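# Loop a rubber band around two bench dogs

## Task

Stretch the rubber band so it wraps once around each of the two bench dogs, sitting against their sides above the board rather than on their tops. At the end the board must lie flat and motionless on the table, the robot must not touch the band or hold anything, and the gripper must be opened and moved away.

## Robot and tools

Robot: a single arm with a two-finger parallel gripper. The only camera is cam_wrist (896x504), mounted on the hand. Knocking anything off the table fails the job. Occasionally an outside force may briefly pull on a held part or shove a loose one.

Frame: scene frame, origin on the table surface under the arm's base. +z is up, +y is to the left when facing along +x. Positions are in metres, orientations are quaternions written w first (qw, qx, qy, qz). The arm's base may sit slightly tilted. The reported hand position can be a little wrong, more so at long reach.

Gripper: the fingers point along the gripper's own +x axis and close along its y axis. end_effector_position is the point between the finger pads, 3 to 4 cm short of the fingertips.

A row, used by both motion tools, is 8 plain numbers: x, y, z, qw, qx, qy, qz, opening. x, y, z and the quaternion form an absolute target pose in the scene frame, not an offset. opening runs from -1 to 1: +1 is fully open (0.088 m), empty fingers touch near -0.80, and values under that close no further. Fully open to closed takes at least about 0.5 s. To hold a part, command about 0.07 below the grip_measured reading; a smaller gap grips more gently. Parts thinner than about 3 mm get proportionally less squeeze. Always resend the quaternion you want in every row, since the reported one drifts.

execute_actions(actions): actions is a list of actions; each action is a list of 1 to 15 rows, one per control step of 1/30 s, and a short action repeats its last row until 15 steps have passed. An empty list just returns the current state and images. An action is rejected if its target lies more than 0.6 m from the gripper's starting position along any gripper axis; if the first action fails this, or any action is malformed, nothing in the call runs.

move(target, speed, blocking): target is one row. It drives the gripper in a straight line toward that pose over 0.5 to 10 s (cut off at 10 s). speed is the top path speed in m/s, 0.002 to 0.5, default 0.25; rotation is capped at twice that in rad/s, taking the shorter way round. The opening is applied at the start. The path ignores obstacles, and faster contact or aiming farther past a surface presses harder. The real hand lags and may overshoot speed, especially near full reach. With blocking=false the result comes back after 0.5 s while motion continues; then use wait(0) to check, and call wait or stop before any new move or execute_actions. The result adds a move: line: done means at rest near target; other endings include off_target, moving, held (a check blocked the last step) or fault. limits=paced means the pose was clipped; limits=held means steps were blocked along the way, after which the arm may surge faster than speed. The distance to target is also given.

wait(seconds): 0 to 10; lets time pass holding the last command, and returns early if a running move ends. stop(): brakes a running move; it needs some room, and the fingers keep moving. zoom_image(camera, region): camera is "cam_wrist", region is [x0, y0, x1, y1] in pixels from the top-left, at most 504 by 504. finished_scene(scene): pass the current scene's number once the goal is met and stable; irreversible. The next scene's task comes in its result. Replying without a tool call ends everything.

Control behaviour: each step, the command is clipped to 70 mm and 16 degrees from the measured pose, then solved by damped inverse kinematics, favouring position over orientation. Far targets need several actions, and after an action the arm goes at most to the last clipped pose. Joint friction can leave the hand short or tilted, and tiny moves may not happen; check the pose after each move and correct. "Hand target" shows where the controller is heading now. A "pose unreachable" line means a clearance check (which treats the base mount as arm) altered or blocked the command.

Result lines: position, quaternion and velocities (m/s, rad/s); Joint positions and Joint velocities for waist, shoulder, elbow, wrist pitch, wrist yaw, wrist roll, then finger-pad gap in m. Joint ranges (rad): waist -3.054 to 3.054, shoulder 0.000 to 3.142, elbow 0.000 to 2.356, wrist pitch -1.571 to 1.571, wrist yaw -1.571 to 1.571, wrist roll -3.142 to 3.142. grip_measured uses the opening scale; it may be off by about 1 mm throughout, and reads up to 3 mm (0.061) narrower while squeezing hard. grip_effort_n is the motor's effort in newtons, negative closing and positive opening, capped near 83 N; it also reads high while fingers move or hit a stop, stays nonzero at rest, and is n/a at the start.

Hazards: if contact torque reaches a joint's load limit (waist 17.6, shoulder 21.8, elbow 21.7, wrist pitch 5.74, wrist yaw 5.72, wrist roll 5.36 N m, held weight included) the arm halts for 10 s and the rest of the call is dropped. Holding loads heats motors: a MOTOR HOT warning appears from 50 °C, at 95 °C an OVER-TEMPERATURE FAULT holds the arm, and if it does not cool the arm loses power and goes limp. An arm blocked by an object keeps pushing until given a new command. Avoid dropping things, slamming, hard hits and heavy pushing; the robot keeps its last command while you think.

Camera calibration (OpenCV style): cam_wrist pinhole+radial, fovy 58.526 deg, K=[[449.74, 0, 448.589], [0, 449.74, 251.085], [0, 0, 1]], D=[0.588416, 0.053448, 0, 0, 0.000433548, 0.726464, 0.0979628, 0.00175682], initial T_world_to_cam=[[-0.581505, 0.701728, -0.411619, 0.544166], [0.151968, 0.590747, 0.792416, -0.138969], [0.799223, 0.398241, -0.450162, -0.119171], [0, 0, 0, 1]], pos_world=[0.432798, -0.252301, 0.280464]. Its pose follows the joint readings; expect errors of about 0.5 percent focal, 1.5 px principal point, 0.5 degrees and 2.5 mm pose.

Each tool is called after ">>>" as a command line: name --argument value for each argument, lists and objects as JSON in quotes; but a table of rows of numbers goes row by row, as --pt "numbers of a row", without its own name.

## Session

I'll start by checking the robot's current state and camera view.

>>> execute_actions --actions '[]'

Scene clock: 0.00 s.
end_effector_position=(+0.4937, -0.1944, +0.2677) grip_measured=+0.523 grip_effort_n=n/a end_effector_quat_wxyz=(+0.337, +0.865, +0.217, -0.302) end_effector_velocity=(+0.001, +0.002, +0.000) end_effector_angular_velocity=(+0.007, -0.014, +0.013)
Joint positions: [ 0.033  1.568  1.319 -0.238  0.075  1.726  0.065]
Joint velocities: [-0.002  0.002 -0.002  0.007 -0.022 -0.007 -0.   ]
Motor temperatures (°C, as the motors report them): [23 22 21 22 21 22]
Heat: hottest waist 23 °C (+0.0 °C/min).
Hand target: +0.494, -0.194, +0.268; +0.337, +0.865, +0.217, -0.302

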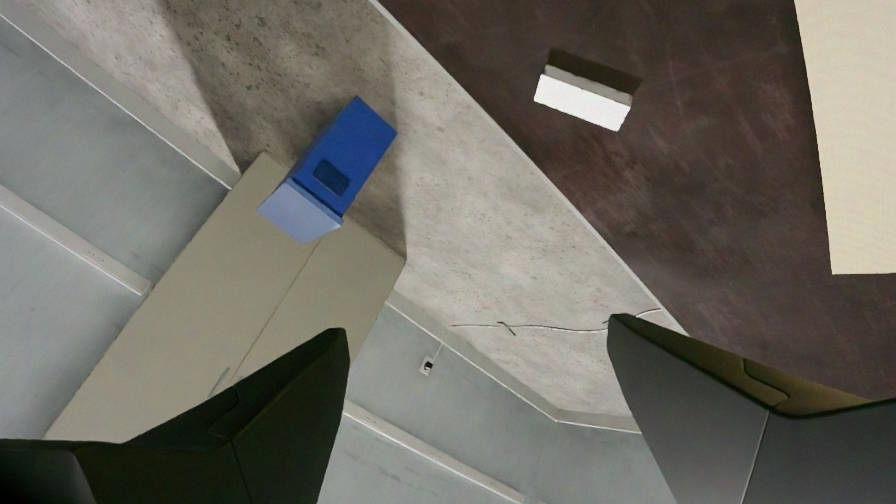

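>>> move --target '[0.38, -0.12, 0.28, 0.5, 0.5, 0.5, -0.5, 1.0]' --speed 0.3

Scene clock: 9.43 s.
end_effector_position=(+0.3777, -0.1214, +0.2786) grip_measured=+1.000 grip_effort_n=11.9 end_effector_quat_wxyz=(+0.501, +0.501, +0.499, -0.499) end_effector_velocity=(-0.001, -0.003, +0.001) end_effector_angular_velocity=(-0.009, +0.010, +0.013)
Joint positions: [ 0.388  1.725  1.571 -1.298  0.686  1.719  0.088]
Joint velocities: [-0.002  0.002  0.012 -0.022  0.007 -0.007  0.   ]
Motor temperatures (°C, as the motors report them): [25 25 22 23 21 22]
Heat: hottest waist 25 °C (+12.7 °C/min).
Hand target: +0.380, -0.120, +0.279; +0.502, +0.500, +0.499, -0.499
Off the commanded pose: 0.003 m, 0 deg.
move: done
camera_calibration (this result's frames):
cam_wrist: T_world_to_cam=[[-0.999072, 0.0374227, 0.0213223, 0.386394], [0.0422645, 0.947149, 0.317997, 0.0437651], [-0.00829509, 0.318603, -0.947852, 0.383326], [0, 0, 0, 1]] pos_world=[0.387365, -0.178041, 0.34118]

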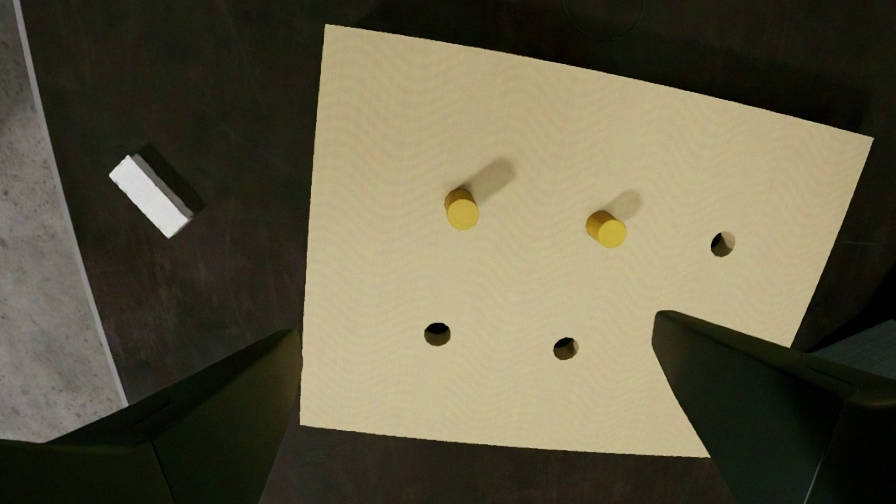

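>>> zoom_image --camera "cam_wrist" --region '[500, 0, 720, 124]'

>>> zoom_image --camera "cam_wrist" --region '[420, 140, 680, 286]'

Region (500, 0, 720, 124) of cam_wrist's 896x504 image, scaled by 2.291, with more detail than that image has; it fills the top 284 rows of this view, and the rest is white.

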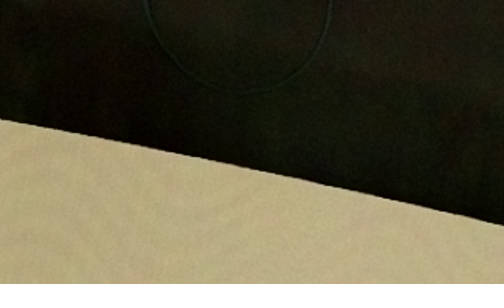

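Region (420, 140, 680, 286) of cam_wrist's 896x504 image, scaled by 1.938, with more detail than that image has; it fills the top 283 rows of this view, and the rest is white.

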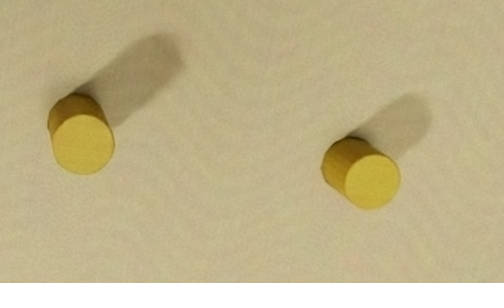

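>>> move --target '[0.268, -0.23, 0.15, 0.5, 0.5, 0.5, -0.5, 1.0]' --speed 0.25

Scene clock: 16.50 s.
end_effector_position=(+0.2705, -0.2304, +0.1476) grip_measured=+1.000 grip_effort_n=11.9 end_effector_quat_wxyz=(+0.499, +0.496, +0.503, -0.502) end_effector_velocity=(-0.003, +0.003, -0.001) end_effector_angular_velocity=(+0.012, +0.007, +0.026)
Joint positions: [-0.255  1.396  0.985 -0.639  0.478  0.993  0.088]
Joint velocities: [-0.002 -0.002 -0.007 -0.007 -0.007 -0.022  0.   ]
Motor temperatures (°C, as the motors report them): [26 25 23 23 21 22]
Heat: hottest waist 26 °C (+10.9 °C/min).
Hand target: +0.269, -0.231, +0.149; +0.500, +0.497, +0.501, -0.502
Off the commanded pose: 0.003 m, 1 deg.
move: done
camera_calibration (this result's frames):
cam_wrist: T_world_to_cam=[[-0.998722, 0.0359363, 0.0355342, 0.283597], [0.0453306, 0.947846, 0.315488, 0.192877], [-0.0223435, 0.316696, -0.948264, 0.296432], [0, 0, 0, 1]] pos_world=[0.281115, -0.286888, 0.210168]

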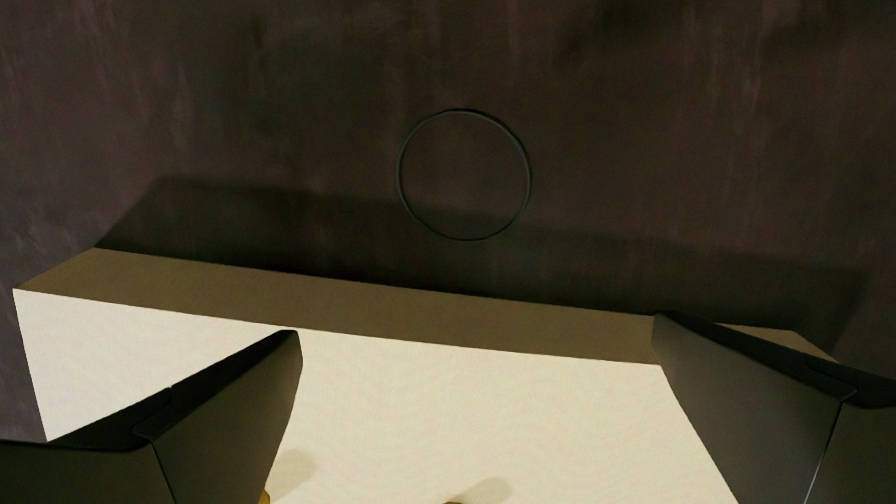

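>>> zoom_image --camera "cam_wrist" --region '[380, 90, 550, 260]'

Region (380, 90, 550, 260) of cam_wrist's 896x504 image, scaled by 2.965, with more detail than that image has.

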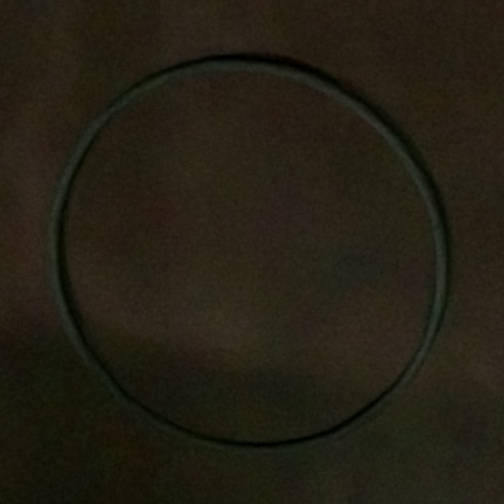

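>>> move --target '[0.2371, -0.2483, 0.055, 0.4507, 0.5448, 0.4507, -0.5448, -0.4]' --speed 0.15

Scene clock: 22.33 s.
end_effector_position=(+0.2398, -0.2520, +0.0584) grip_measured=-0.397 grip_effort_n=-16.5 end_effector_quat_wxyz=(+0.454, +0.545, +0.445, -0.547) end_effector_velocity=(+0.004, +0.001, -0.002) end_effector_angular_velocity=(+0.006, -0.022, +0.002)
Joint positions: [-0.511  1.565  0.854 -0.226  0.333  0.948  0.02 ]
Joint velocities: [-0.002  0.007 -0.002  0.022 -0.022 -0.007 -0.   ]
Motor temperatures (°C, as the motors report them): [26 26 23 23 21 22]
Heat: hottest waist 26 °C (+8.1 °C/min).
Hand target: +0.237, -0.249, +0.055; +0.451, +0.544, +0.451, -0.545
Off the commanded pose: 0.006 m, 1 deg.
move: done
camera_calibration (this result's frames):
cam_wrist: T_world_to_cam=[[-0.972834, 0.230928, 0.016337, 0.300944], [0.224544, 0.924054, 0.309363, 0.19431], [0.0563441, 0.304627, -0.950804, 0.196212], [0, 0, 0, 1]] pos_world=[0.238082, -0.308821, 0.12153]

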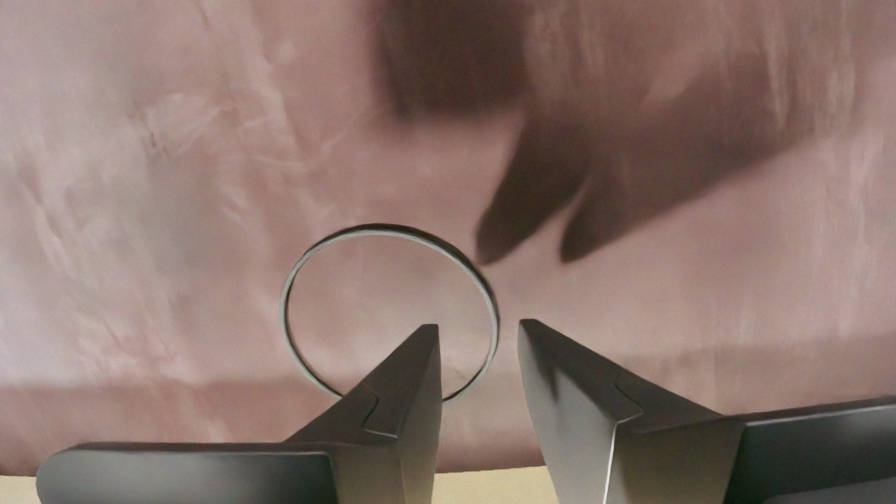

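>>> move --target '[0.232, -0.242, 0.043, 0.4507, 0.5448, 0.4507, -0.5448, -0.4]' --speed 0.03

Scene clock: 24.87 s.
end_effector_position=(+0.2351, -0.2458, +0.0466) grip_measured=-0.397 grip_effort_n=-17.0 end_effector_quat_wxyz=(+0.454, +0.546, +0.444, -0.546) end_effector_velocity=(+0.001, -0.001, +0.000) end_effector_angular_velocity=(-0.001, -0.008, +0.018)
Joint positions: [-0.523  1.593  0.818 -0.156  0.325  0.939  0.02 ]
Joint velocities: [-0.002 -0.002 -0.002  0.007 -0.007 -0.022 -0.   ]
Motor temperatures (°C, as the motors report them): [25 26 23 23 21 22]
Heat: hottest shoulder 26 °C (+7.2 °C/min).
Hand target: +0.232, -0.242, +0.043; +0.451, +0.545, +0.451, -0.545
Off the commanded pose: 0.006 m, 1 deg.
move: done
camera_calibration (this result's frames):
cam_wrist: T_world_to_cam=[[-0.972652, 0.231892, 0.0132059, 0.295507], [0.22449, 0.92397, 0.30965, 0.193221], [0.0596036, 0.304146, -0.950759, 0.182521], [0, 0, 0, 1]] pos_world=[0.23317, -0.302569, 0.1098]

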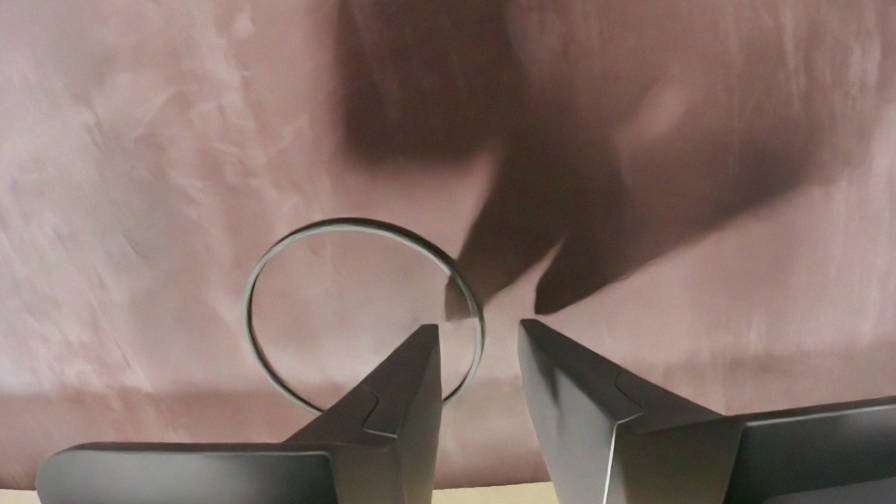

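>>> move --target '[0.232, -0.243, 0.036, 0.4507, 0.5448, 0.4507, -0.5448, -0.4]' --speed 0.015

Scene clock: 26.40 s.
end_effector_position=(+0.2340, -0.2452, +0.0397) grip_measured=-0.397 grip_effort_n=-16.5 end_effector_quat_wxyz=(+0.453, +0.546, +0.445, -0.546) end_effector_velocity=(-0.001, +0.002, +0.000) end_effector_angular_velocity=(+0.009, +0.001, +0.022)
Joint positions: [-0.532  1.617  0.818 -0.133  0.318  0.93   0.02 ]
Joint velocities: [-0.002 -0.002 -0.002 -0.007 -0.007 -0.022  0.   ]
Motor temperatures (°C, as the motors report them): [25 26 23 23 21 22]
Heat: hottest shoulder 26 °C (+6.8 °C/min).
Hand target: +0.232, -0.243, +0.036; +0.451, +0.545, +0.451, -0.545
Off the commanded pose: 0.005 m, 1 deg.
move: done
camera_calibration (this result's frames):
cam_wrist: T_world_to_cam=[[-0.973056, 0.230021, 0.0158858, 0.293855], [0.223399, 0.923507, 0.311815, 0.195186], [0.0570534, 0.306962, -0.95001, 0.177144], [0, 0, 0, 1]] pos_world=[0.232226, -0.302225, 0.102759]

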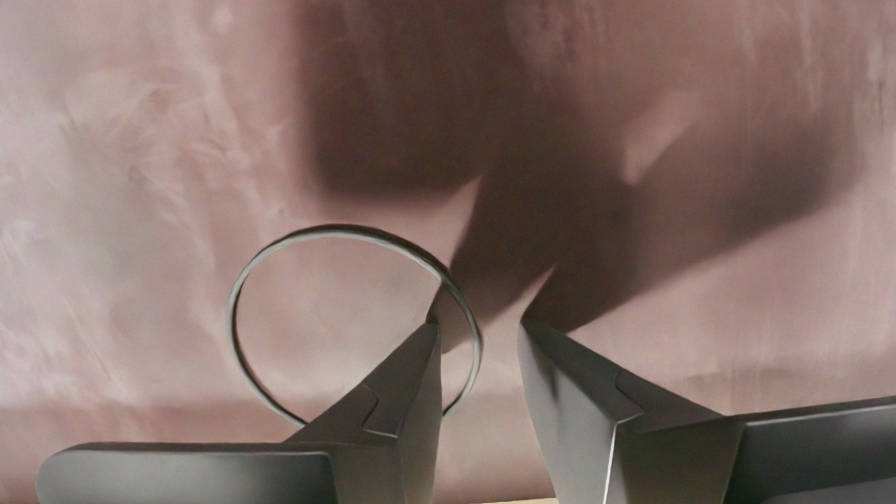

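>>> move --target '[0.232, -0.243, 0.031, 0.4507, 0.5448, 0.4507, -0.5448, -0.4]' --speed 0.01

Scene clock: 27.80 s.
end_effector_position=(+0.2342, -0.2450, +0.0387) grip_measured=-0.398 grip_effort_n=-14.2 end_effector_quat_wxyz=(+0.455, +0.545, +0.446, -0.545) end_effector_velocity=(-0.003, +0.003, -0.000) end_effector_angular_velocity=(+0.013, +0.004, +0.024)
Joint positions: [-0.532  1.621  0.818 -0.128  0.318  0.926  0.02 ]
Joint velocities: [-0.002 -0.002 -0.007 -0.007 -0.007 -0.022 -0.   ]
Motor temperatures (°C, as the motors report them): [25 26 23 23 21 22]
Heat: hottest shoulder 26 °C (+6.5 °C/min).
Hand target: +0.232, -0.243, +0.031; +0.451, +0.545, +0.451, -0.545
Off the commanded pose: 0.008 m, 1 deg.
move: done
camera_calibration (this result's frames):
cam_wrist: T_world_to_cam=[[-0.973966, 0.226178, 0.0153159, 0.293392], [0.219601, 0.92456, 0.311391, 0.196427], [0.0562692, 0.306647, -0.950159, 0.1762], [0, 0, 0, 1]] pos_world=[0.232703, -0.301998, 0.101759]

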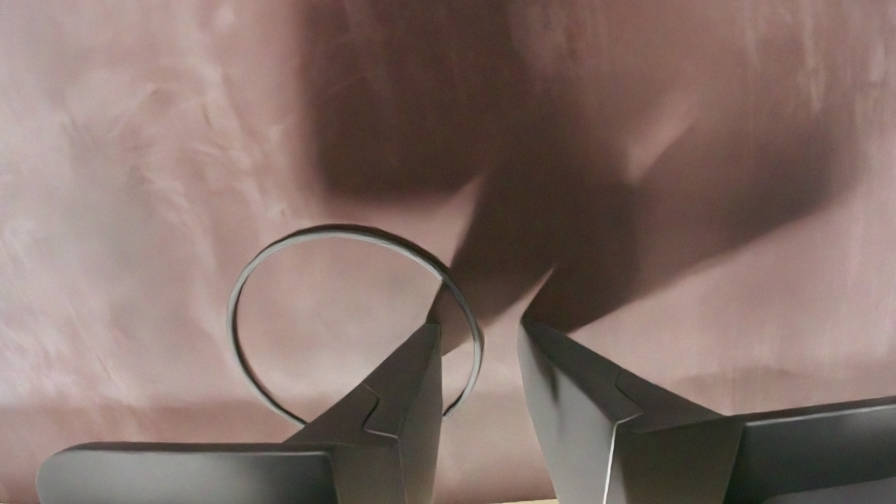

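>>> execute_actions --actions '[[[0.232,-0.243,0.033,0.4507,0.5448,0.4507,-0.5448,-0.43],[0.232,-0.243,0.033,0.4507,0.5448,0.4507,-0.5448,-0.46],[0.232,-0.243,0.033,0.4507,0.5448,0.4507,-0.5448,-0.49],[0.232,-0.243,0.033,0.4507,0.5448,0.4507,-0.5448,-0.52],[0.232,-0.243,0.033,0.4507,0.5448,0.4507,-0.5448,-0.55],[0.232,-0.243,0.033,0.4507,0.5448,0.4507,-0.5448,-0.58],[0.232,-0.243,0.033,0.4507,0.5448,0.4507,-0.5448,-0.61],[0.232,-0.243,0.033,0.4507,0.5448,0.4507,-0.5448,-0.64],[0.232,-0.243,0.033,0.4507,0.5448,0.4507,-0.5448,-0.66],[0.232,-0.243,0.033,0.4507,0.5448,0.4507,-0.5448,-0.68],[0.232,-0.243,0.033,0.4507,0.5448,0.4507,-0.5448,-0.70],[0.232,-0.243,0.033,0.4507,0.5448,0.4507,-0.5448,-0.71],[0.232,-0.243,0.033,0.4507,0.5448,0.4507,-0.5448,-0.72],[0.232,-0.243,0.033,0.4507,0.5448,0.4507,-0.5448,-0.73],[0.232,-0.243,0.033,0.4507,0.5448,0.4507,-0.5448,-0.74]],[[0.232,-0.243,0.033,0.4507,0.5448,0.4507,-0.5448,-0.75],[0.232,-0.243,0.033,0.4507,0.5448,0.4507,-0.5448,-0.76],[0.232,-0.243,0.033,0.4507,0.5448,0.4507,-0.5448,-0.77],[0.232,-0.243,0.033,0.4507,0.5448,0.4507,-0.5448,-0.78],[0.232,-0.243,0.033,0.4507,0.5448,0.4507,-0.5448,-0.79],[0.232,-0.243,0.033,0.4507,0.5448,0.4507,-0.5448,-0.80],[0.232,-0.243,0.033,0.4507,0.5448,0.4507,-0.5448,-0.82],[0.232,-0.243,0.033,0.4507,0.5448,0.4507,-0.5448,-0.84],[0.232,-0.243,0.033,0.4507,0.5448,0.4507,-0.5448,-0.87],[0.232,-0.243,0.033,0.4507,0.5448,0.4507,-0.5448,-0.9],[0.232,-0.243,0.033,0.4507,0.5448,0.4507,-0.5448,-1.0]]]'

Scene clock: 29.77 s.
end_effector_position=(+0.2359, -0.2453, +0.0388) grip_measured=-0.787 grip_effort_n=-83.5 end_effector_quat_wxyz=(+0.456, +0.548, +0.444, -0.543) end_effector_velocity=(-0.001, +0.002, +0.000) end_effector_angular_velocity=(+0.010, +0.001, -0.007)
Joint positions: [-0.532  1.621  0.818 -0.122  0.312  0.926  0.   ]
Joint velocities: [-0.002 -0.002 -0.002 -0.007 -0.007  0.007 -0.   ]
Motor temperatures (°C, as the motors report them): [25 26 23 23 21 22]
Heat: hottest shoulder 26 °C (+6.0 °C/min).
Hand target: +0.232, -0.243, +0.033; +0.451, +0.545, +0.451, -0.545
Off the commanded pose: 0.007 m, 1 deg.
camera_calibration (this result's frames):
cam_wrist: T_world_to_cam=[[-0.973719, 0.227657, 0.00663579, 0.295735], [0.218211, 0.924179, 0.313492, 0.196389], [0.0652361, 0.306701, -0.949568, 0.174099], [0, 0, 0, 1]] pos_world=[0.233751, -0.302221, 0.10179]

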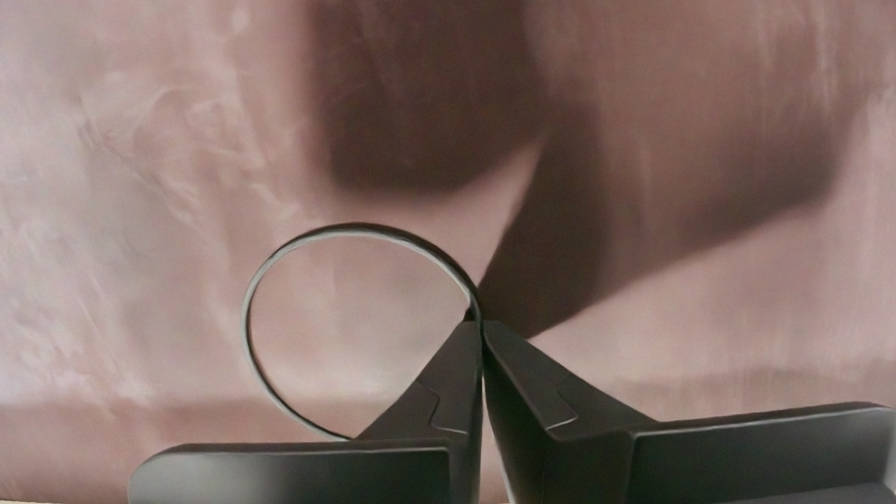

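>>> move --target '[0.235, -0.245, 0.075, 0.4507, 0.5448, 0.4507, -0.5448, -1.0]' --speed 0.04

Scene clock: 31.27 s.
end_effector_position=(+0.2311, -0.2407, +0.0704) grip_measured=-0.787 grip_effort_n=-83.5 end_effector_quat_wxyz=(+0.446, +0.543, +0.459, -0.544) end_effector_velocity=(+0.000, +0.002, +0.002) end_effector_angular_velocity=(+0.007, -0.005, +0.010)
Joint positions: [-0.493  1.509  0.822 -0.288  0.341  0.962  0.   ]
Joint velocities: [ 0.002 -0.007 -0.002 -0.007 -0.007 -0.007 -0.   ]
Motor temperatures (°C, as the motors report them): [25 27 23 23 21 22]
Heat: hottest shoulder 27 °C (+7.7 °C/min).
Hand target: +0.235, -0.245, +0.075; +0.451, +0.545, +0.451, -0.545
Off the commanded pose: 0.007 m, 1 deg.
move: done
camera_calibration (this result's frames):
cam_wrist: T_world_to_cam=[[-0.9751, 0.217991, 0.0407436, 0.285374], [0.21915, 0.919061, 0.327566, 0.180838], [0.0339605, 0.328339, -0.943949, 0.215122], [0, 0, 0, 1]] pos_world=[0.231332, -0.299043, 0.132201]

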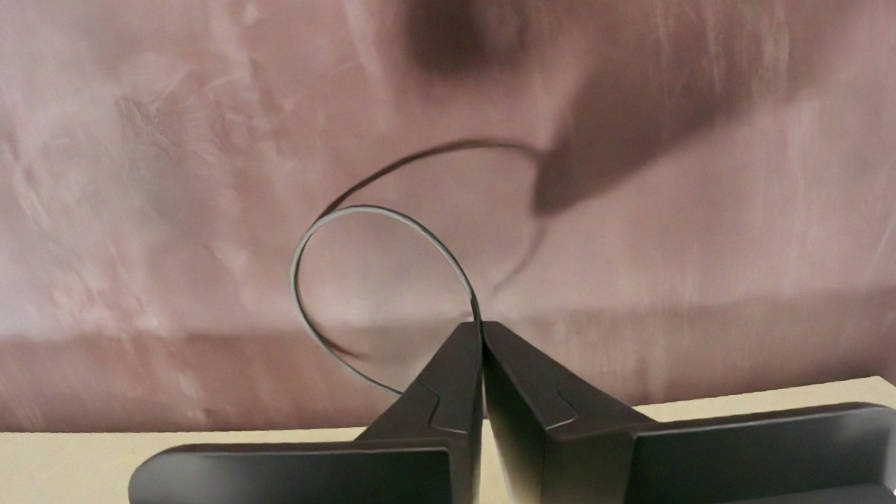

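>>> move --target '[0.37, -0.262, 0.175, 0.4507, 0.5448, 0.4507, -0.5448, -1.0]' --speed 0.12

Scene clock: 34.57 s.
end_effector_position=(+0.3666, -0.2619, +0.1775) grip_measured=-0.787 grip_effort_n=-83.5 end_effector_quat_wxyz=(+0.451, +0.547, +0.449, -0.544) end_effector_velocity=(-0.002, +0.007, -0.006) end_effector_angular_velocity=(+0.033, +0.020, +0.024)
Joint positions: [-0.148  1.685  1.516 -0.918  0.519  1.285  0.   ]
Joint velocities: [-0.002  0.017  0.002 -0.022 -0.022 -0.007  0.   ]
Motor temperatures (°C, as the motors report them): [25 27 23 23 21 22]
Heat: hottest shoulder 27 °C (+6.9 °C/min).
Hand target: +0.370, -0.261, +0.176; +0.451, +0.546, +0.450, -0.544
Off the commanded pose: 0.004 m, 0 deg.
move: done
camera_calibration (this result's frames):
cam_wrist: T_world_to_cam=[[-0.973728, 0.226817, 0.0202105, 0.423211], [0.221233, 0.921245, 0.319942, 0.136736], [0.0539496, 0.316008, -0.947221, 0.308551], [0, 0, 0, 1]] pos_world=[0.365196, -0.319464, 0.239966]

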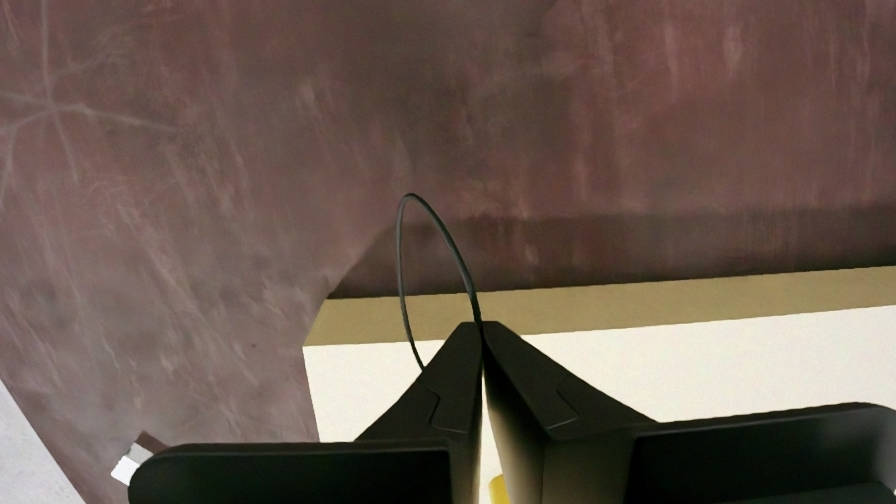

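>>> move --target '[0.3924, -0.1167, 0.172, 0.4507, 0.5448, 0.4507, -0.5448, -1.0]' --speed 0.12

Scene clock: 38.77 s.
end_effector_position=(+0.3941, -0.1201, +0.1756) grip_measured=-0.787 grip_effort_n=-83.5 end_effector_quat_wxyz=(+0.451, +0.551, +0.447, -0.542) end_effector_velocity=(-0.004, +0.001, +0.002) end_effector_angular_velocity=(+0.009, +0.011, +0.020)
Joint positions: [ 0.197  1.818  1.37  -0.844  0.646  1.672  0.   ]
Joint velocities: [ 0.002 -0.007 -0.002 -0.022 -0.007 -0.007  0.   ]
Motor temperatures (°C, as the motors report them): [26 28 23 23 21 22]
Heat: hottest shoulder 28 °C (+7.7 °C/min).
Hand target: +0.393, -0.116, +0.172; +0.450, +0.546, +0.450, -0.544
Off the commanded pose: 0.005 m, 1 deg.
move: done
camera_calibration (this result's frames):
cam_wrist: T_world_to_cam=[[-0.972478, 0.232615, 0.013326, 0.419285], [0.224335, 0.919347, 0.323226, -0.00134216], [0.062936, 0.31732, -0.946228, 0.256921], [0, 0, 0, 1]] pos_world=[0.391877, -0.177824, 0.237953]

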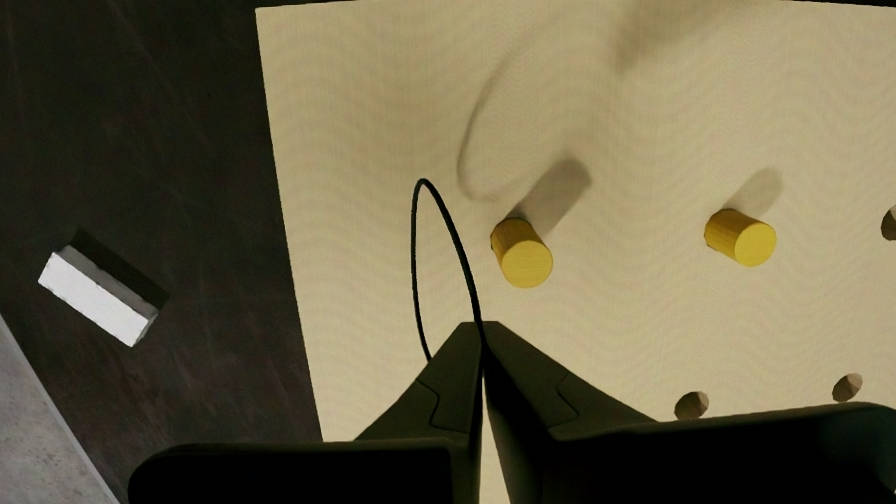

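>>> zoom_image --camera "cam_wrist" --region '[470, 180, 800, 310]'

Region (470, 180, 800, 310) of cam_wrist's 896x504 image, scaled by 1.527, with more detail than that image has; it fills the top 199 rows of this view, and the rest is white.

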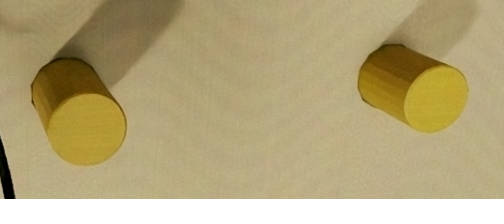

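>>> move --target '[0.3899, -0.1168, 0.144, 0.4507, 0.5448, 0.4507, -0.5448, -1.0]' --speed 0.05

Scene clock: 41.80 s.
end_effector_position=(+0.3931, -0.1203, +0.1488) grip_measured=-0.787 grip_effort_n=-83.5 end_effector_quat_wxyz=(+0.451, +0.551, +0.443, -0.545) end_effector_velocity=(+0.002, +0.003, -0.001) end_effector_angular_velocity=(+0.019, -0.015, -0.004)
Joint positions: [ 0.153  1.848  1.319 -0.729  0.64   1.623  0.   ]
Joint velocities: [-0.002 -0.002 -0.007  0.022 -0.022 -0.007 -0.   ]
Motor temperatures (°C, as the motors report them): [26 28 23 23 21 22]
Heat: hottest shoulder 28 °C (+7.2 °C/min).
Hand target: +0.390, -0.117, +0.144; +0.451, +0.545, +0.451, -0.545
Off the commanded pose: 0.007 m, 1 deg.
move: done
camera_calibration (this result's frames):
cam_wrist: T_world_to_cam=[[-0.971228, 0.237902, 0.0108724, 0.41917], [0.228978, 0.920297, 0.317211, 0.00685757], [0.0654594, 0.310574, -0.948293, 0.230219], [0, 0, 0, 1]] pos_world=[0.390469, -0.177532, 0.211583]

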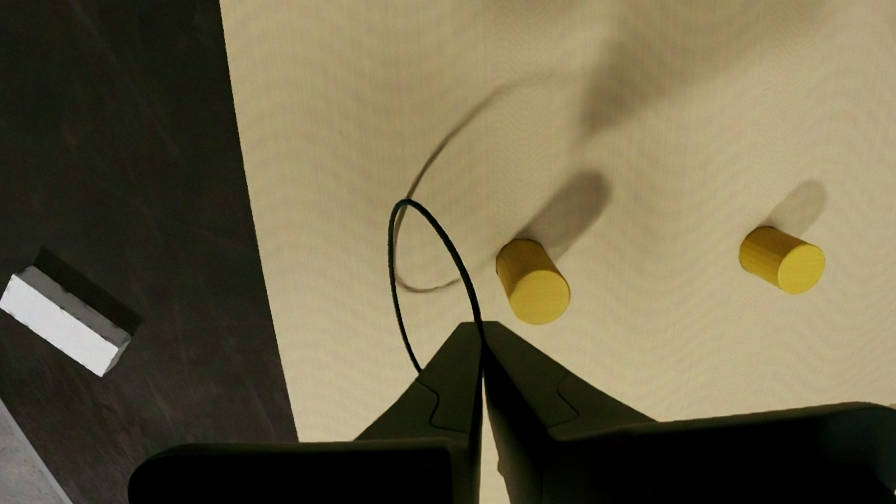

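>>> move --target '[0.329, -0.1045, 0.128, 0.4507, 0.5448, 0.4507, -0.5448, -1.0]' --speed 0.06

Scene clock: 43.77 s.
end_effector_position=(+0.3302, -0.1029, +0.1257) grip_measured=-0.787 grip_effort_n=-83.5 end_effector_quat_wxyz=(+0.450, +0.542, +0.453, -0.546) end_effector_velocity=(+0.000, -0.001, +0.004) end_effector_angular_velocity=(+0.007, -0.008, +0.005)
Joint positions: [ 0.13   1.725  0.992 -0.535  0.633  1.595  0.   ]
Joint velocities: [ 0.002 -0.017 -0.002 -0.007 -0.007 -0.007  0.   ]
Motor temperatures (°C, as the motors report them): [26 28 23 23 21 22]
Heat: hottest shoulder 28 °C (+6.9 °C/min).
Hand target: +0.329, -0.105, +0.127; +0.451, +0.544, +0.451, -0.545
Off the commanded pose: 0.003 m, 0 deg.
move: done
camera_calibration (this result's frames):
cam_wrist: T_world_to_cam=[[-0.974461, 0.222344, 0.0314607, 0.351077], [0.220765, 0.922907, 0.315444, 0.0157787], [0.0411018, 0.314333, -0.948422, 0.215394], [0, 0, 0, 1]] pos_world=[0.329774, -0.160328, 0.188262]

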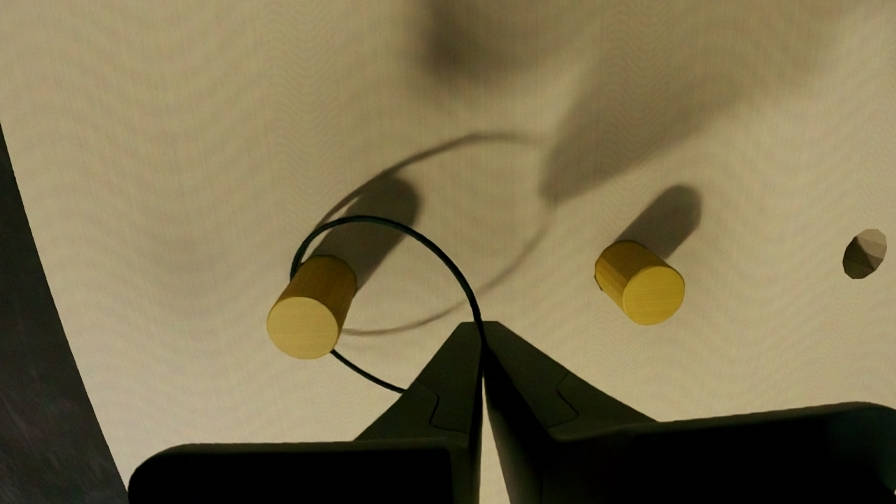

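>>> zoom_image --camera "cam_wrist" --region '[560, 210, 720, 350]'

>>> zoom_image --camera "cam_wrist" --region '[250, 200, 520, 410]'

Region (560, 210, 720, 350) of cam_wrist's 896x504 image, scaled by 3.150, with more detail than that image has; it fills the top 441 rows of this view, and the rest is white.

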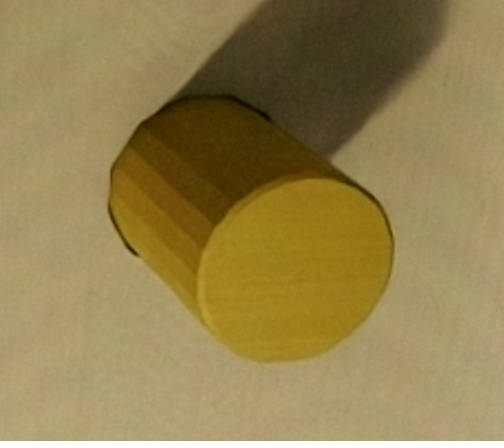

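Region (250, 200, 520, 410) of cam_wrist's 896x504 image, scaled by 1.867, with more detail than that image has.

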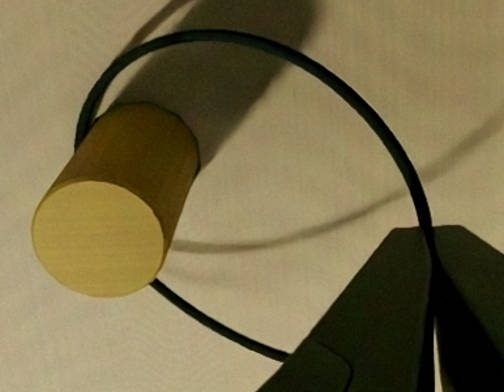

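>>> move --target '[0.2831, -0.0904, 0.133, 0.4507, 0.5448, 0.4507, -0.5448, -1.0]' --speed 0.05

Scene clock: 46.67 s.
end_effector_position=(+0.2859, -0.0913, +0.1314) grip_measured=-0.787 grip_effort_n=-83.5 end_effector_quat_wxyz=(+0.450, +0.545, +0.451, -0.545) end_effector_velocity=(-0.001, +0.000, +0.000) end_effector_angular_velocity=(+0.006, -0.005, +0.001)
Joint positions: [ 0.155  1.589  0.789 -0.478  0.637  1.624  0.   ]
Joint velocities: [-0.002 -0.007 -0.007  0.007 -0.007 -0.007 -0.   ]
Motor temperatures (°C, as the motors report them): [27 28 23 23 21 22]
Heat: hottest shoulder 28 °C (+6.4 °C/min).
Hand target: +0.283, -0.091, +0.133; +0.451, +0.545, +0.451, -0.545
Off the commanded pose: 0.003 m, 0 deg.
move: done
camera_calibration (this result's frames):
cam_wrist: T_world_to_cam=[[-0.973755, 0.226127, 0.0258494, 0.306079], [0.222425, 0.921383, 0.318717, 0.012049], [0.0482532, 0.316102, -0.947497, 0.216991], [0, 0, 0, 1]] pos_world=[0.284896, -0.148906, 0.193846]

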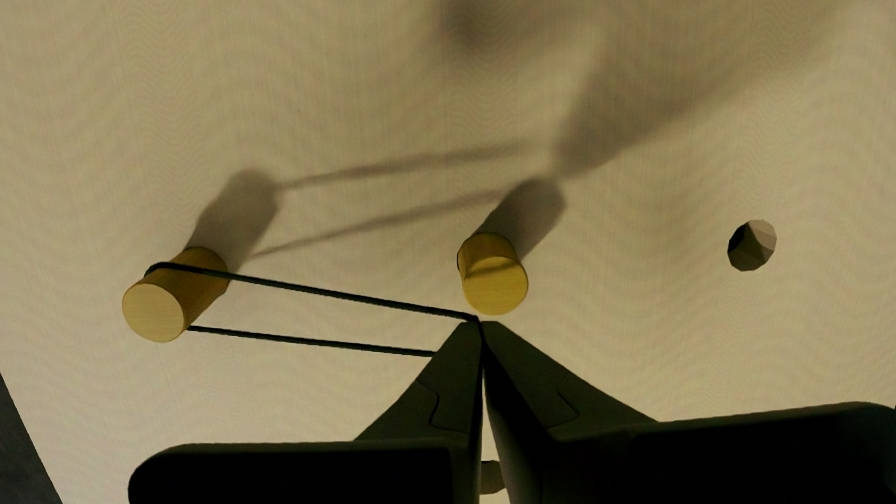

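>>> zoom_image --camera "cam_wrist" --region '[100, 220, 300, 370]'

Region (100, 220, 300, 370) of cam_wrist's 896x504 image, scaled by 2.520, with more detail than that image has; it fills the top 378 rows of this view, and the rest is white.

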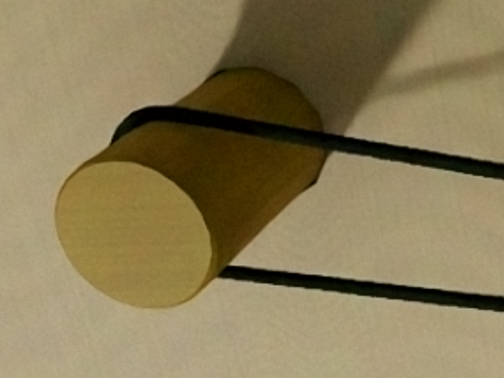

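>>> move --target '[0.251, -0.0815, 0.119, 0.4507, 0.5448, 0.4507, -0.5448, -1.0]' --speed 0.04

Scene clock: 48.50 s.
end_effector_position=(+0.2581, -0.0826, +0.1202) grip_measured=-0.787 grip_effort_n=-83.5 end_effector_quat_wxyz=(+0.452, +0.550, +0.444, -0.544) end_effector_velocity=(+0.001, -0.000, +0.001) end_effector_angular_velocity=(+0.005, -0.009, +0.013)
Joint positions: [ 0.145  1.539  0.636 -0.349  0.637  1.609  0.   ]
Joint velocities: [-0.002 -0.007 -0.002  0.007 -0.007 -0.022 -0.   ]
Motor temperatures (°C, as the motors report them): [27 28 23 23 21 22]
Heat: hottest shoulder 28 °C (+6.2 °C/min).
Hand target: +0.251, -0.082, +0.119; +0.451, +0.545, +0.451, -0.545
Off the commanded pose: 0.007 m, 1 deg.
move: done
camera_calibration (this result's frames):
cam_wrist: T_world_to_cam=[[-0.97188, 0.235265, 0.0100218, 0.279451], [0.226216, 0.920986, 0.317192, 0.0129514], [0.0653941, 0.31054, -0.948308, 0.200201], [0, 0, 0, 1]] pos_world=[0.255571, -0.139843, 0.182943]

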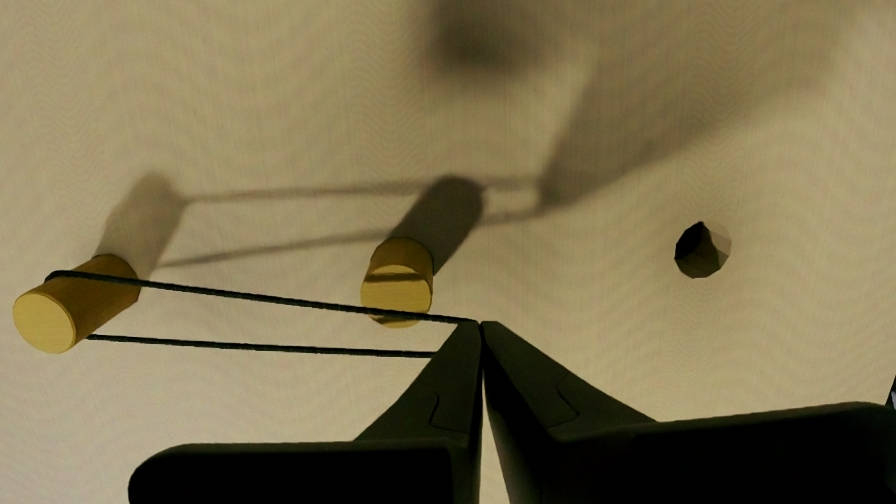

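>>> move --target '[0.248, -0.081, 0.095, 0.4507, 0.5448, 0.4507, -0.5448, -1.0]' --speed 0.03

Scene clock: 50.50 s.
end_effector_position=(+0.2599, -0.0849, +0.1018) grip_measured=-0.787 grip_effort_n=-83.5 end_effector_quat_wxyz=(+0.456, +0.558, +0.434, -0.540) end_effector_velocity=(-0.005, +0.002, -0.002) end_effector_angular_velocity=(+0.009, +0.014, +0.030)
Joint positions: [ 0.091  1.583  0.601 -0.203  0.618  1.539  0.   ]
Joint velocities: [-0.002  0.002 -0.007 -0.007 -0.007 -0.022 -0.   ]
Motor temperatures (°C, as the motors report them): [26 28 23 23 21 22]
Heat: hottest shoulder 28 °C (+5.9 °C/min).
Hand target: +0.248, -0.081, +0.095; +0.451, +0.545, +0.451, -0.545
Off the commanded pose: 0.014 m, 3 deg.
move: off_target
camera_calibration (this result's frames):
cam_wrist: T_world_to_cam=[[-0.9696, 0.244281, -0.0142086, 0.284581], [0.227112, 0.920025, 0.319334, 0.0199429], [0.0910796, 0.306399, -0.947536, 0.176271], [0, 0, 0, 1]] pos_world=[0.255346, -0.141875, 0.164698]

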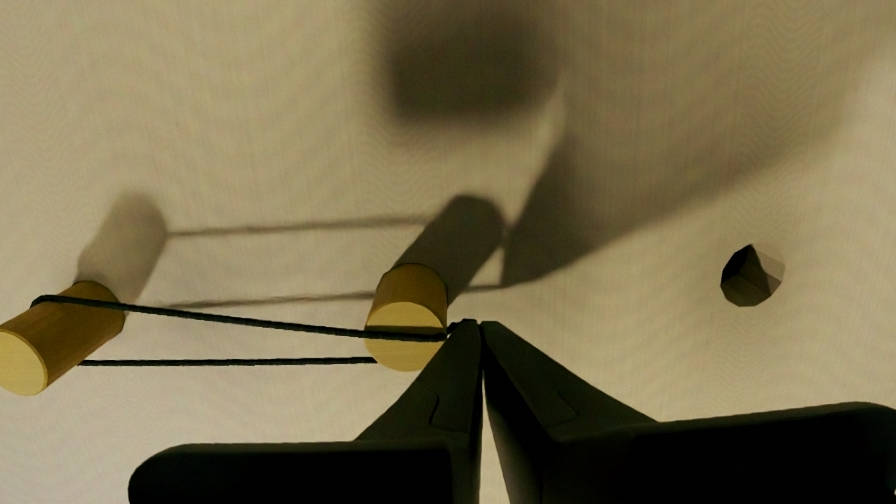

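>>> move --target '[0.2354, -0.1109, 0.093, 0.4507, 0.5448, 0.4507, -0.5448, -1.0]' --speed 0.03

Scene clock: 52.50 s.
end_effector_position=(+0.2447, -0.1091, +0.0948) grip_measured=-0.787 grip_effort_n=-83.5 end_effector_quat_wxyz=(+0.454, +0.553, +0.447, -0.537) end_effector_velocity=(-0.003, +0.001, -0.002) end_effector_angular_velocity=(+0.008, +0.011, +0.023)
Joint positions: [-0.031  1.514  0.57  -0.188  0.558  1.4    0.   ]
Joint velocities: [-0.007  0.002 -0.002 -0.007 -0.007 -0.022  0.   ]
Motor temperatures (°C, as the motors report them): [26 28 23 23 21 22]
Heat: hottest shoulder 28 °C (+5.7 °C/min).
Hand target: +0.236, -0.111, +0.093; +0.451, +0.544, +0.451, -0.545
Off the commanded pose: 0.010 m, 1 deg.
move: off_target
camera_calibration (this result's frames):
cam_wrist: T_world_to_cam=[[-0.973913, 0.226897, 0.0033545, 0.273182], [0.215263, 0.919097, 0.330035, 0.0497105], [0.0718007, 0.322147, -0.943963, 0.184536], [0, 0, 0, 1]] pos_world=[0.242105, -0.167121, 0.156872]

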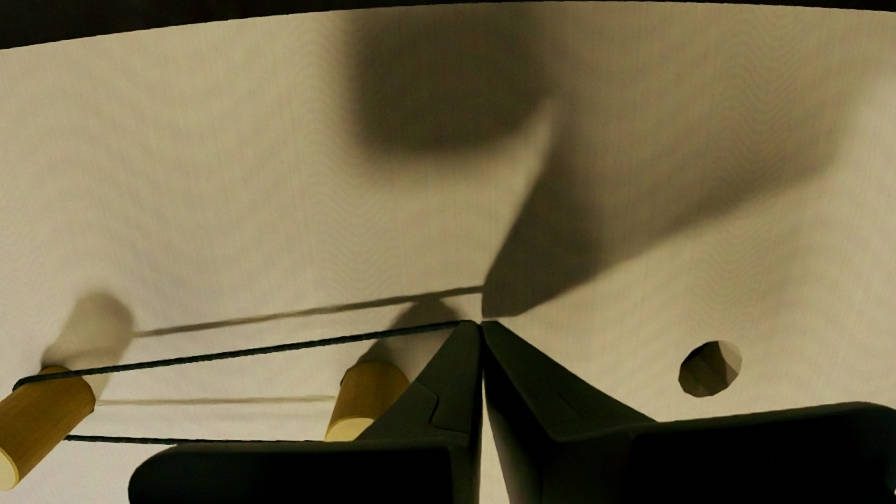

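>>> move --target '[0.2698, -0.1317, 0.096, 0.6628, 0.2465, 0.6628, -0.2465, -1.0]' --speed 0.3

Scene clock: 56.63 s.
end_effector_position=(+0.2694, -0.1250, +0.0981) grip_measured=-0.787 grip_effort_n=-83.5 end_effector_quat_wxyz=(+0.665, +0.251, +0.663, -0.237) end_effector_velocity=(+0.001, +0.000, -0.000) end_effector_angular_velocity=(+0.004, -0.007, -0.013)
Joint positions: [-0.047  1.561  0.709 -0.292  0.547  0.336  0.   ]
Joint velocities: [-0.002 -0.002 -0.002  0.007 -0.007  0.007 -0.   ]
Motor temperatures (°C, as the motors report them): [26 28 23 23 21 22]
Heat: hottest shoulder 28 °C (+5.3 °C/min).
Hand target: +0.270, -0.132, +0.096; +0.663, +0.246, +0.663, -0.246
Off the commanded pose: 0.007 m, 1 deg.
move: done
camera_calibration (this result's frames):
cam_wrist: T_world_to_cam=[[-0.676376, -0.736535, 0.00568742, 0.100034], [-0.69588, 0.641534, 0.322778, 0.26936], [-0.241386, 0.214362, -0.946458, 0.26211], [0, 0, 0, 1]] pos_world=[0.318372, -0.155311, 0.160564]

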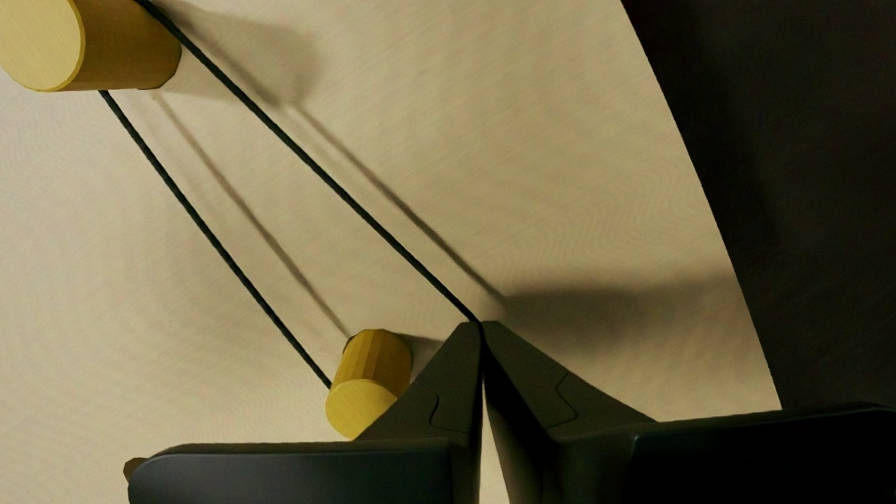

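>>> move --target '[0.306, -0.1275, 0.095, 0.704, 0.0665, 0.704, -0.0665, -1.0]' --speed 0.2

Scene clock: 58.57 s.
end_effector_position=(+0.2954, -0.1211, +0.0930) grip_measured=-0.787 grip_effort_n=-83.5 end_effector_quat_wxyz=(+0.696, +0.069, +0.713, -0.057) end_effector_velocity=(-0.001, -0.000, +0.001) end_effector_angular_velocity=(+0.007, +0.001, +0.007)
Joint positions: [-0.014  1.68   0.844 -0.364  0.569 -0.134  0.   ]
Joint velocities: [-0.002 -0.007 -0.002 -0.007 -0.007 -0.007 -0.   ]
Motor temperatures (°C, as the motors report them): [26 28 23 23 21 22]
Heat: hottest shoulder 28 °C (+5.1 °C/min).
Hand target: +0.306, -0.127, +0.095; +0.704, +0.067, +0.704, -0.067
Off the commanded pose: 0.013 m, 2 deg.
move: off_target
camera_calibration (this result's frames):
cam_wrist: T_world_to_cam=[[-0.215113, -0.976523, 0.0113661, -0.0453554], [-0.91654, 0.205891, 0.342876, 0.297161], [-0.337166, 0.0633397, -0.939312, 0.2721], [0, 0, 0, 1]] pos_world=[0.354346, -0.122708, 0.154213]

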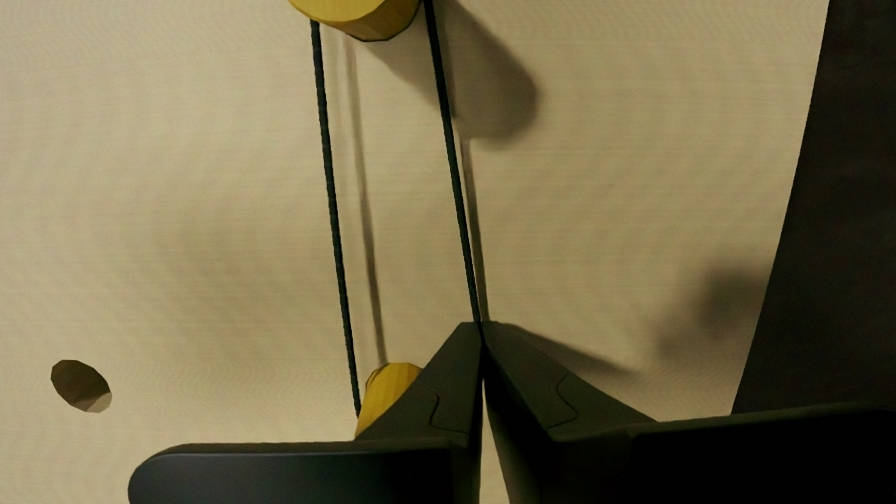

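>>> execute_actions --actions '[[[0.306,-0.1275,0.096,0.704,0.0665,0.704,-0.0665,-0.80],[0.306,-0.1275,0.096,0.704,0.0665,0.704,-0.0665,-0.79],[0.306,-0.1275,0.096,0.704,0.0665,0.704,-0.0665,-0.78],[0.306,-0.1275,0.096,0.704,0.0665,0.704,-0.0665,-0.77],[0.306,-0.1275,0.096,0.704,0.0665,0.704,-0.0665,-0.76],[0.306,-0.1275,0.096,0.704,0.0665,0.704,-0.0665,-0.75],[0.306,-0.1275,0.096,0.704,0.0665,0.704,-0.0665,-0.74],[0.306,-0.1275,0.096,0.704,0.0665,0.704,-0.0665,-0.73],[0.306,-0.1275,0.096,0.704,0.0665,0.704,-0.0665,-0.72],[0.307,-0.1275,0.096,0.704,0.0665,0.704,-0.0665,-0.71],[0.308,-0.1275,0.096,0.704,0.0665,0.704,-0.0665,-0.70],[0.309,-0.1275,0.096,0.704,0.0665,0.704,-0.0665,-0.69],[0.310,-0.1275,0.096,0.704,0.0665,0.704,-0.0665,-0.68]]]'

Scene clock: 60.07 s.
end_effector_position=(+0.3077, -0.1294, +0.0973) grip_measured=-0.694 grip_effort_n=11.9 end_effector_quat_wxyz=(+0.705, +0.069, +0.703, -0.069) end_effector_velocity=(+0.037, -0.018, +0.015) end_effector_angular_velocity=(-0.019, -0.086, -0.027)
Joint positions: [-0.012  1.68   0.879 -0.364  0.58  -0.134  0.005]
Joint velocities: [ 0.007 -0.007  0.1   -0.007 -0.007 -0.022  0.007]
Motor temperatures (°C, as the motors report them): [26 28 23 23 21 22]
Heat: hottest shoulder 28 °C (+5.1 °C/min).
Hand target: +0.310, -0.127, +0.096; +0.704, +0.067, +0.704, -0.066
Off the commanded pose: 0.003 m, 0 deg.
camera_calibration (this result's frames):
cam_wrist: T_world_to_cam=[[-0.232303, -0.972325, 0.0248814, -0.0463172], [-0.921113, 0.22814, 0.315441, 0.315616], [-0.312387, 0.0503593, -0.948619, 0.272366], [0, 0, 0, 1]] pos_world=[0.365042, -0.130756, 0.159966]

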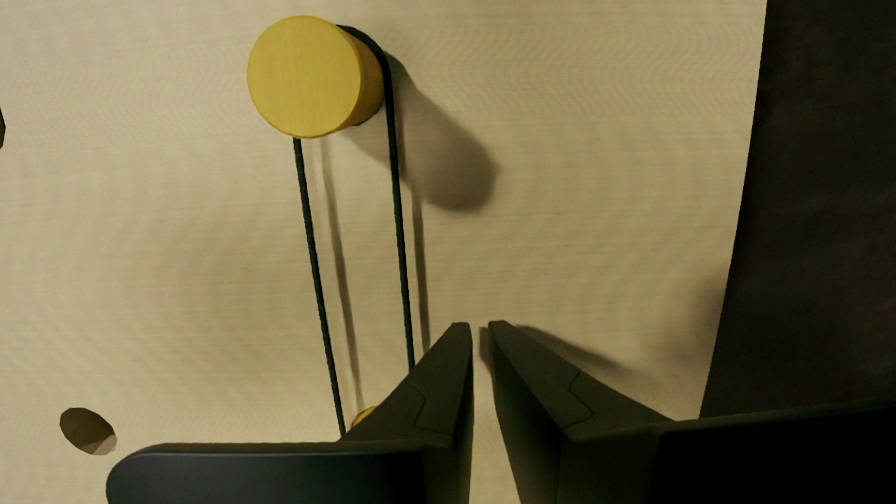

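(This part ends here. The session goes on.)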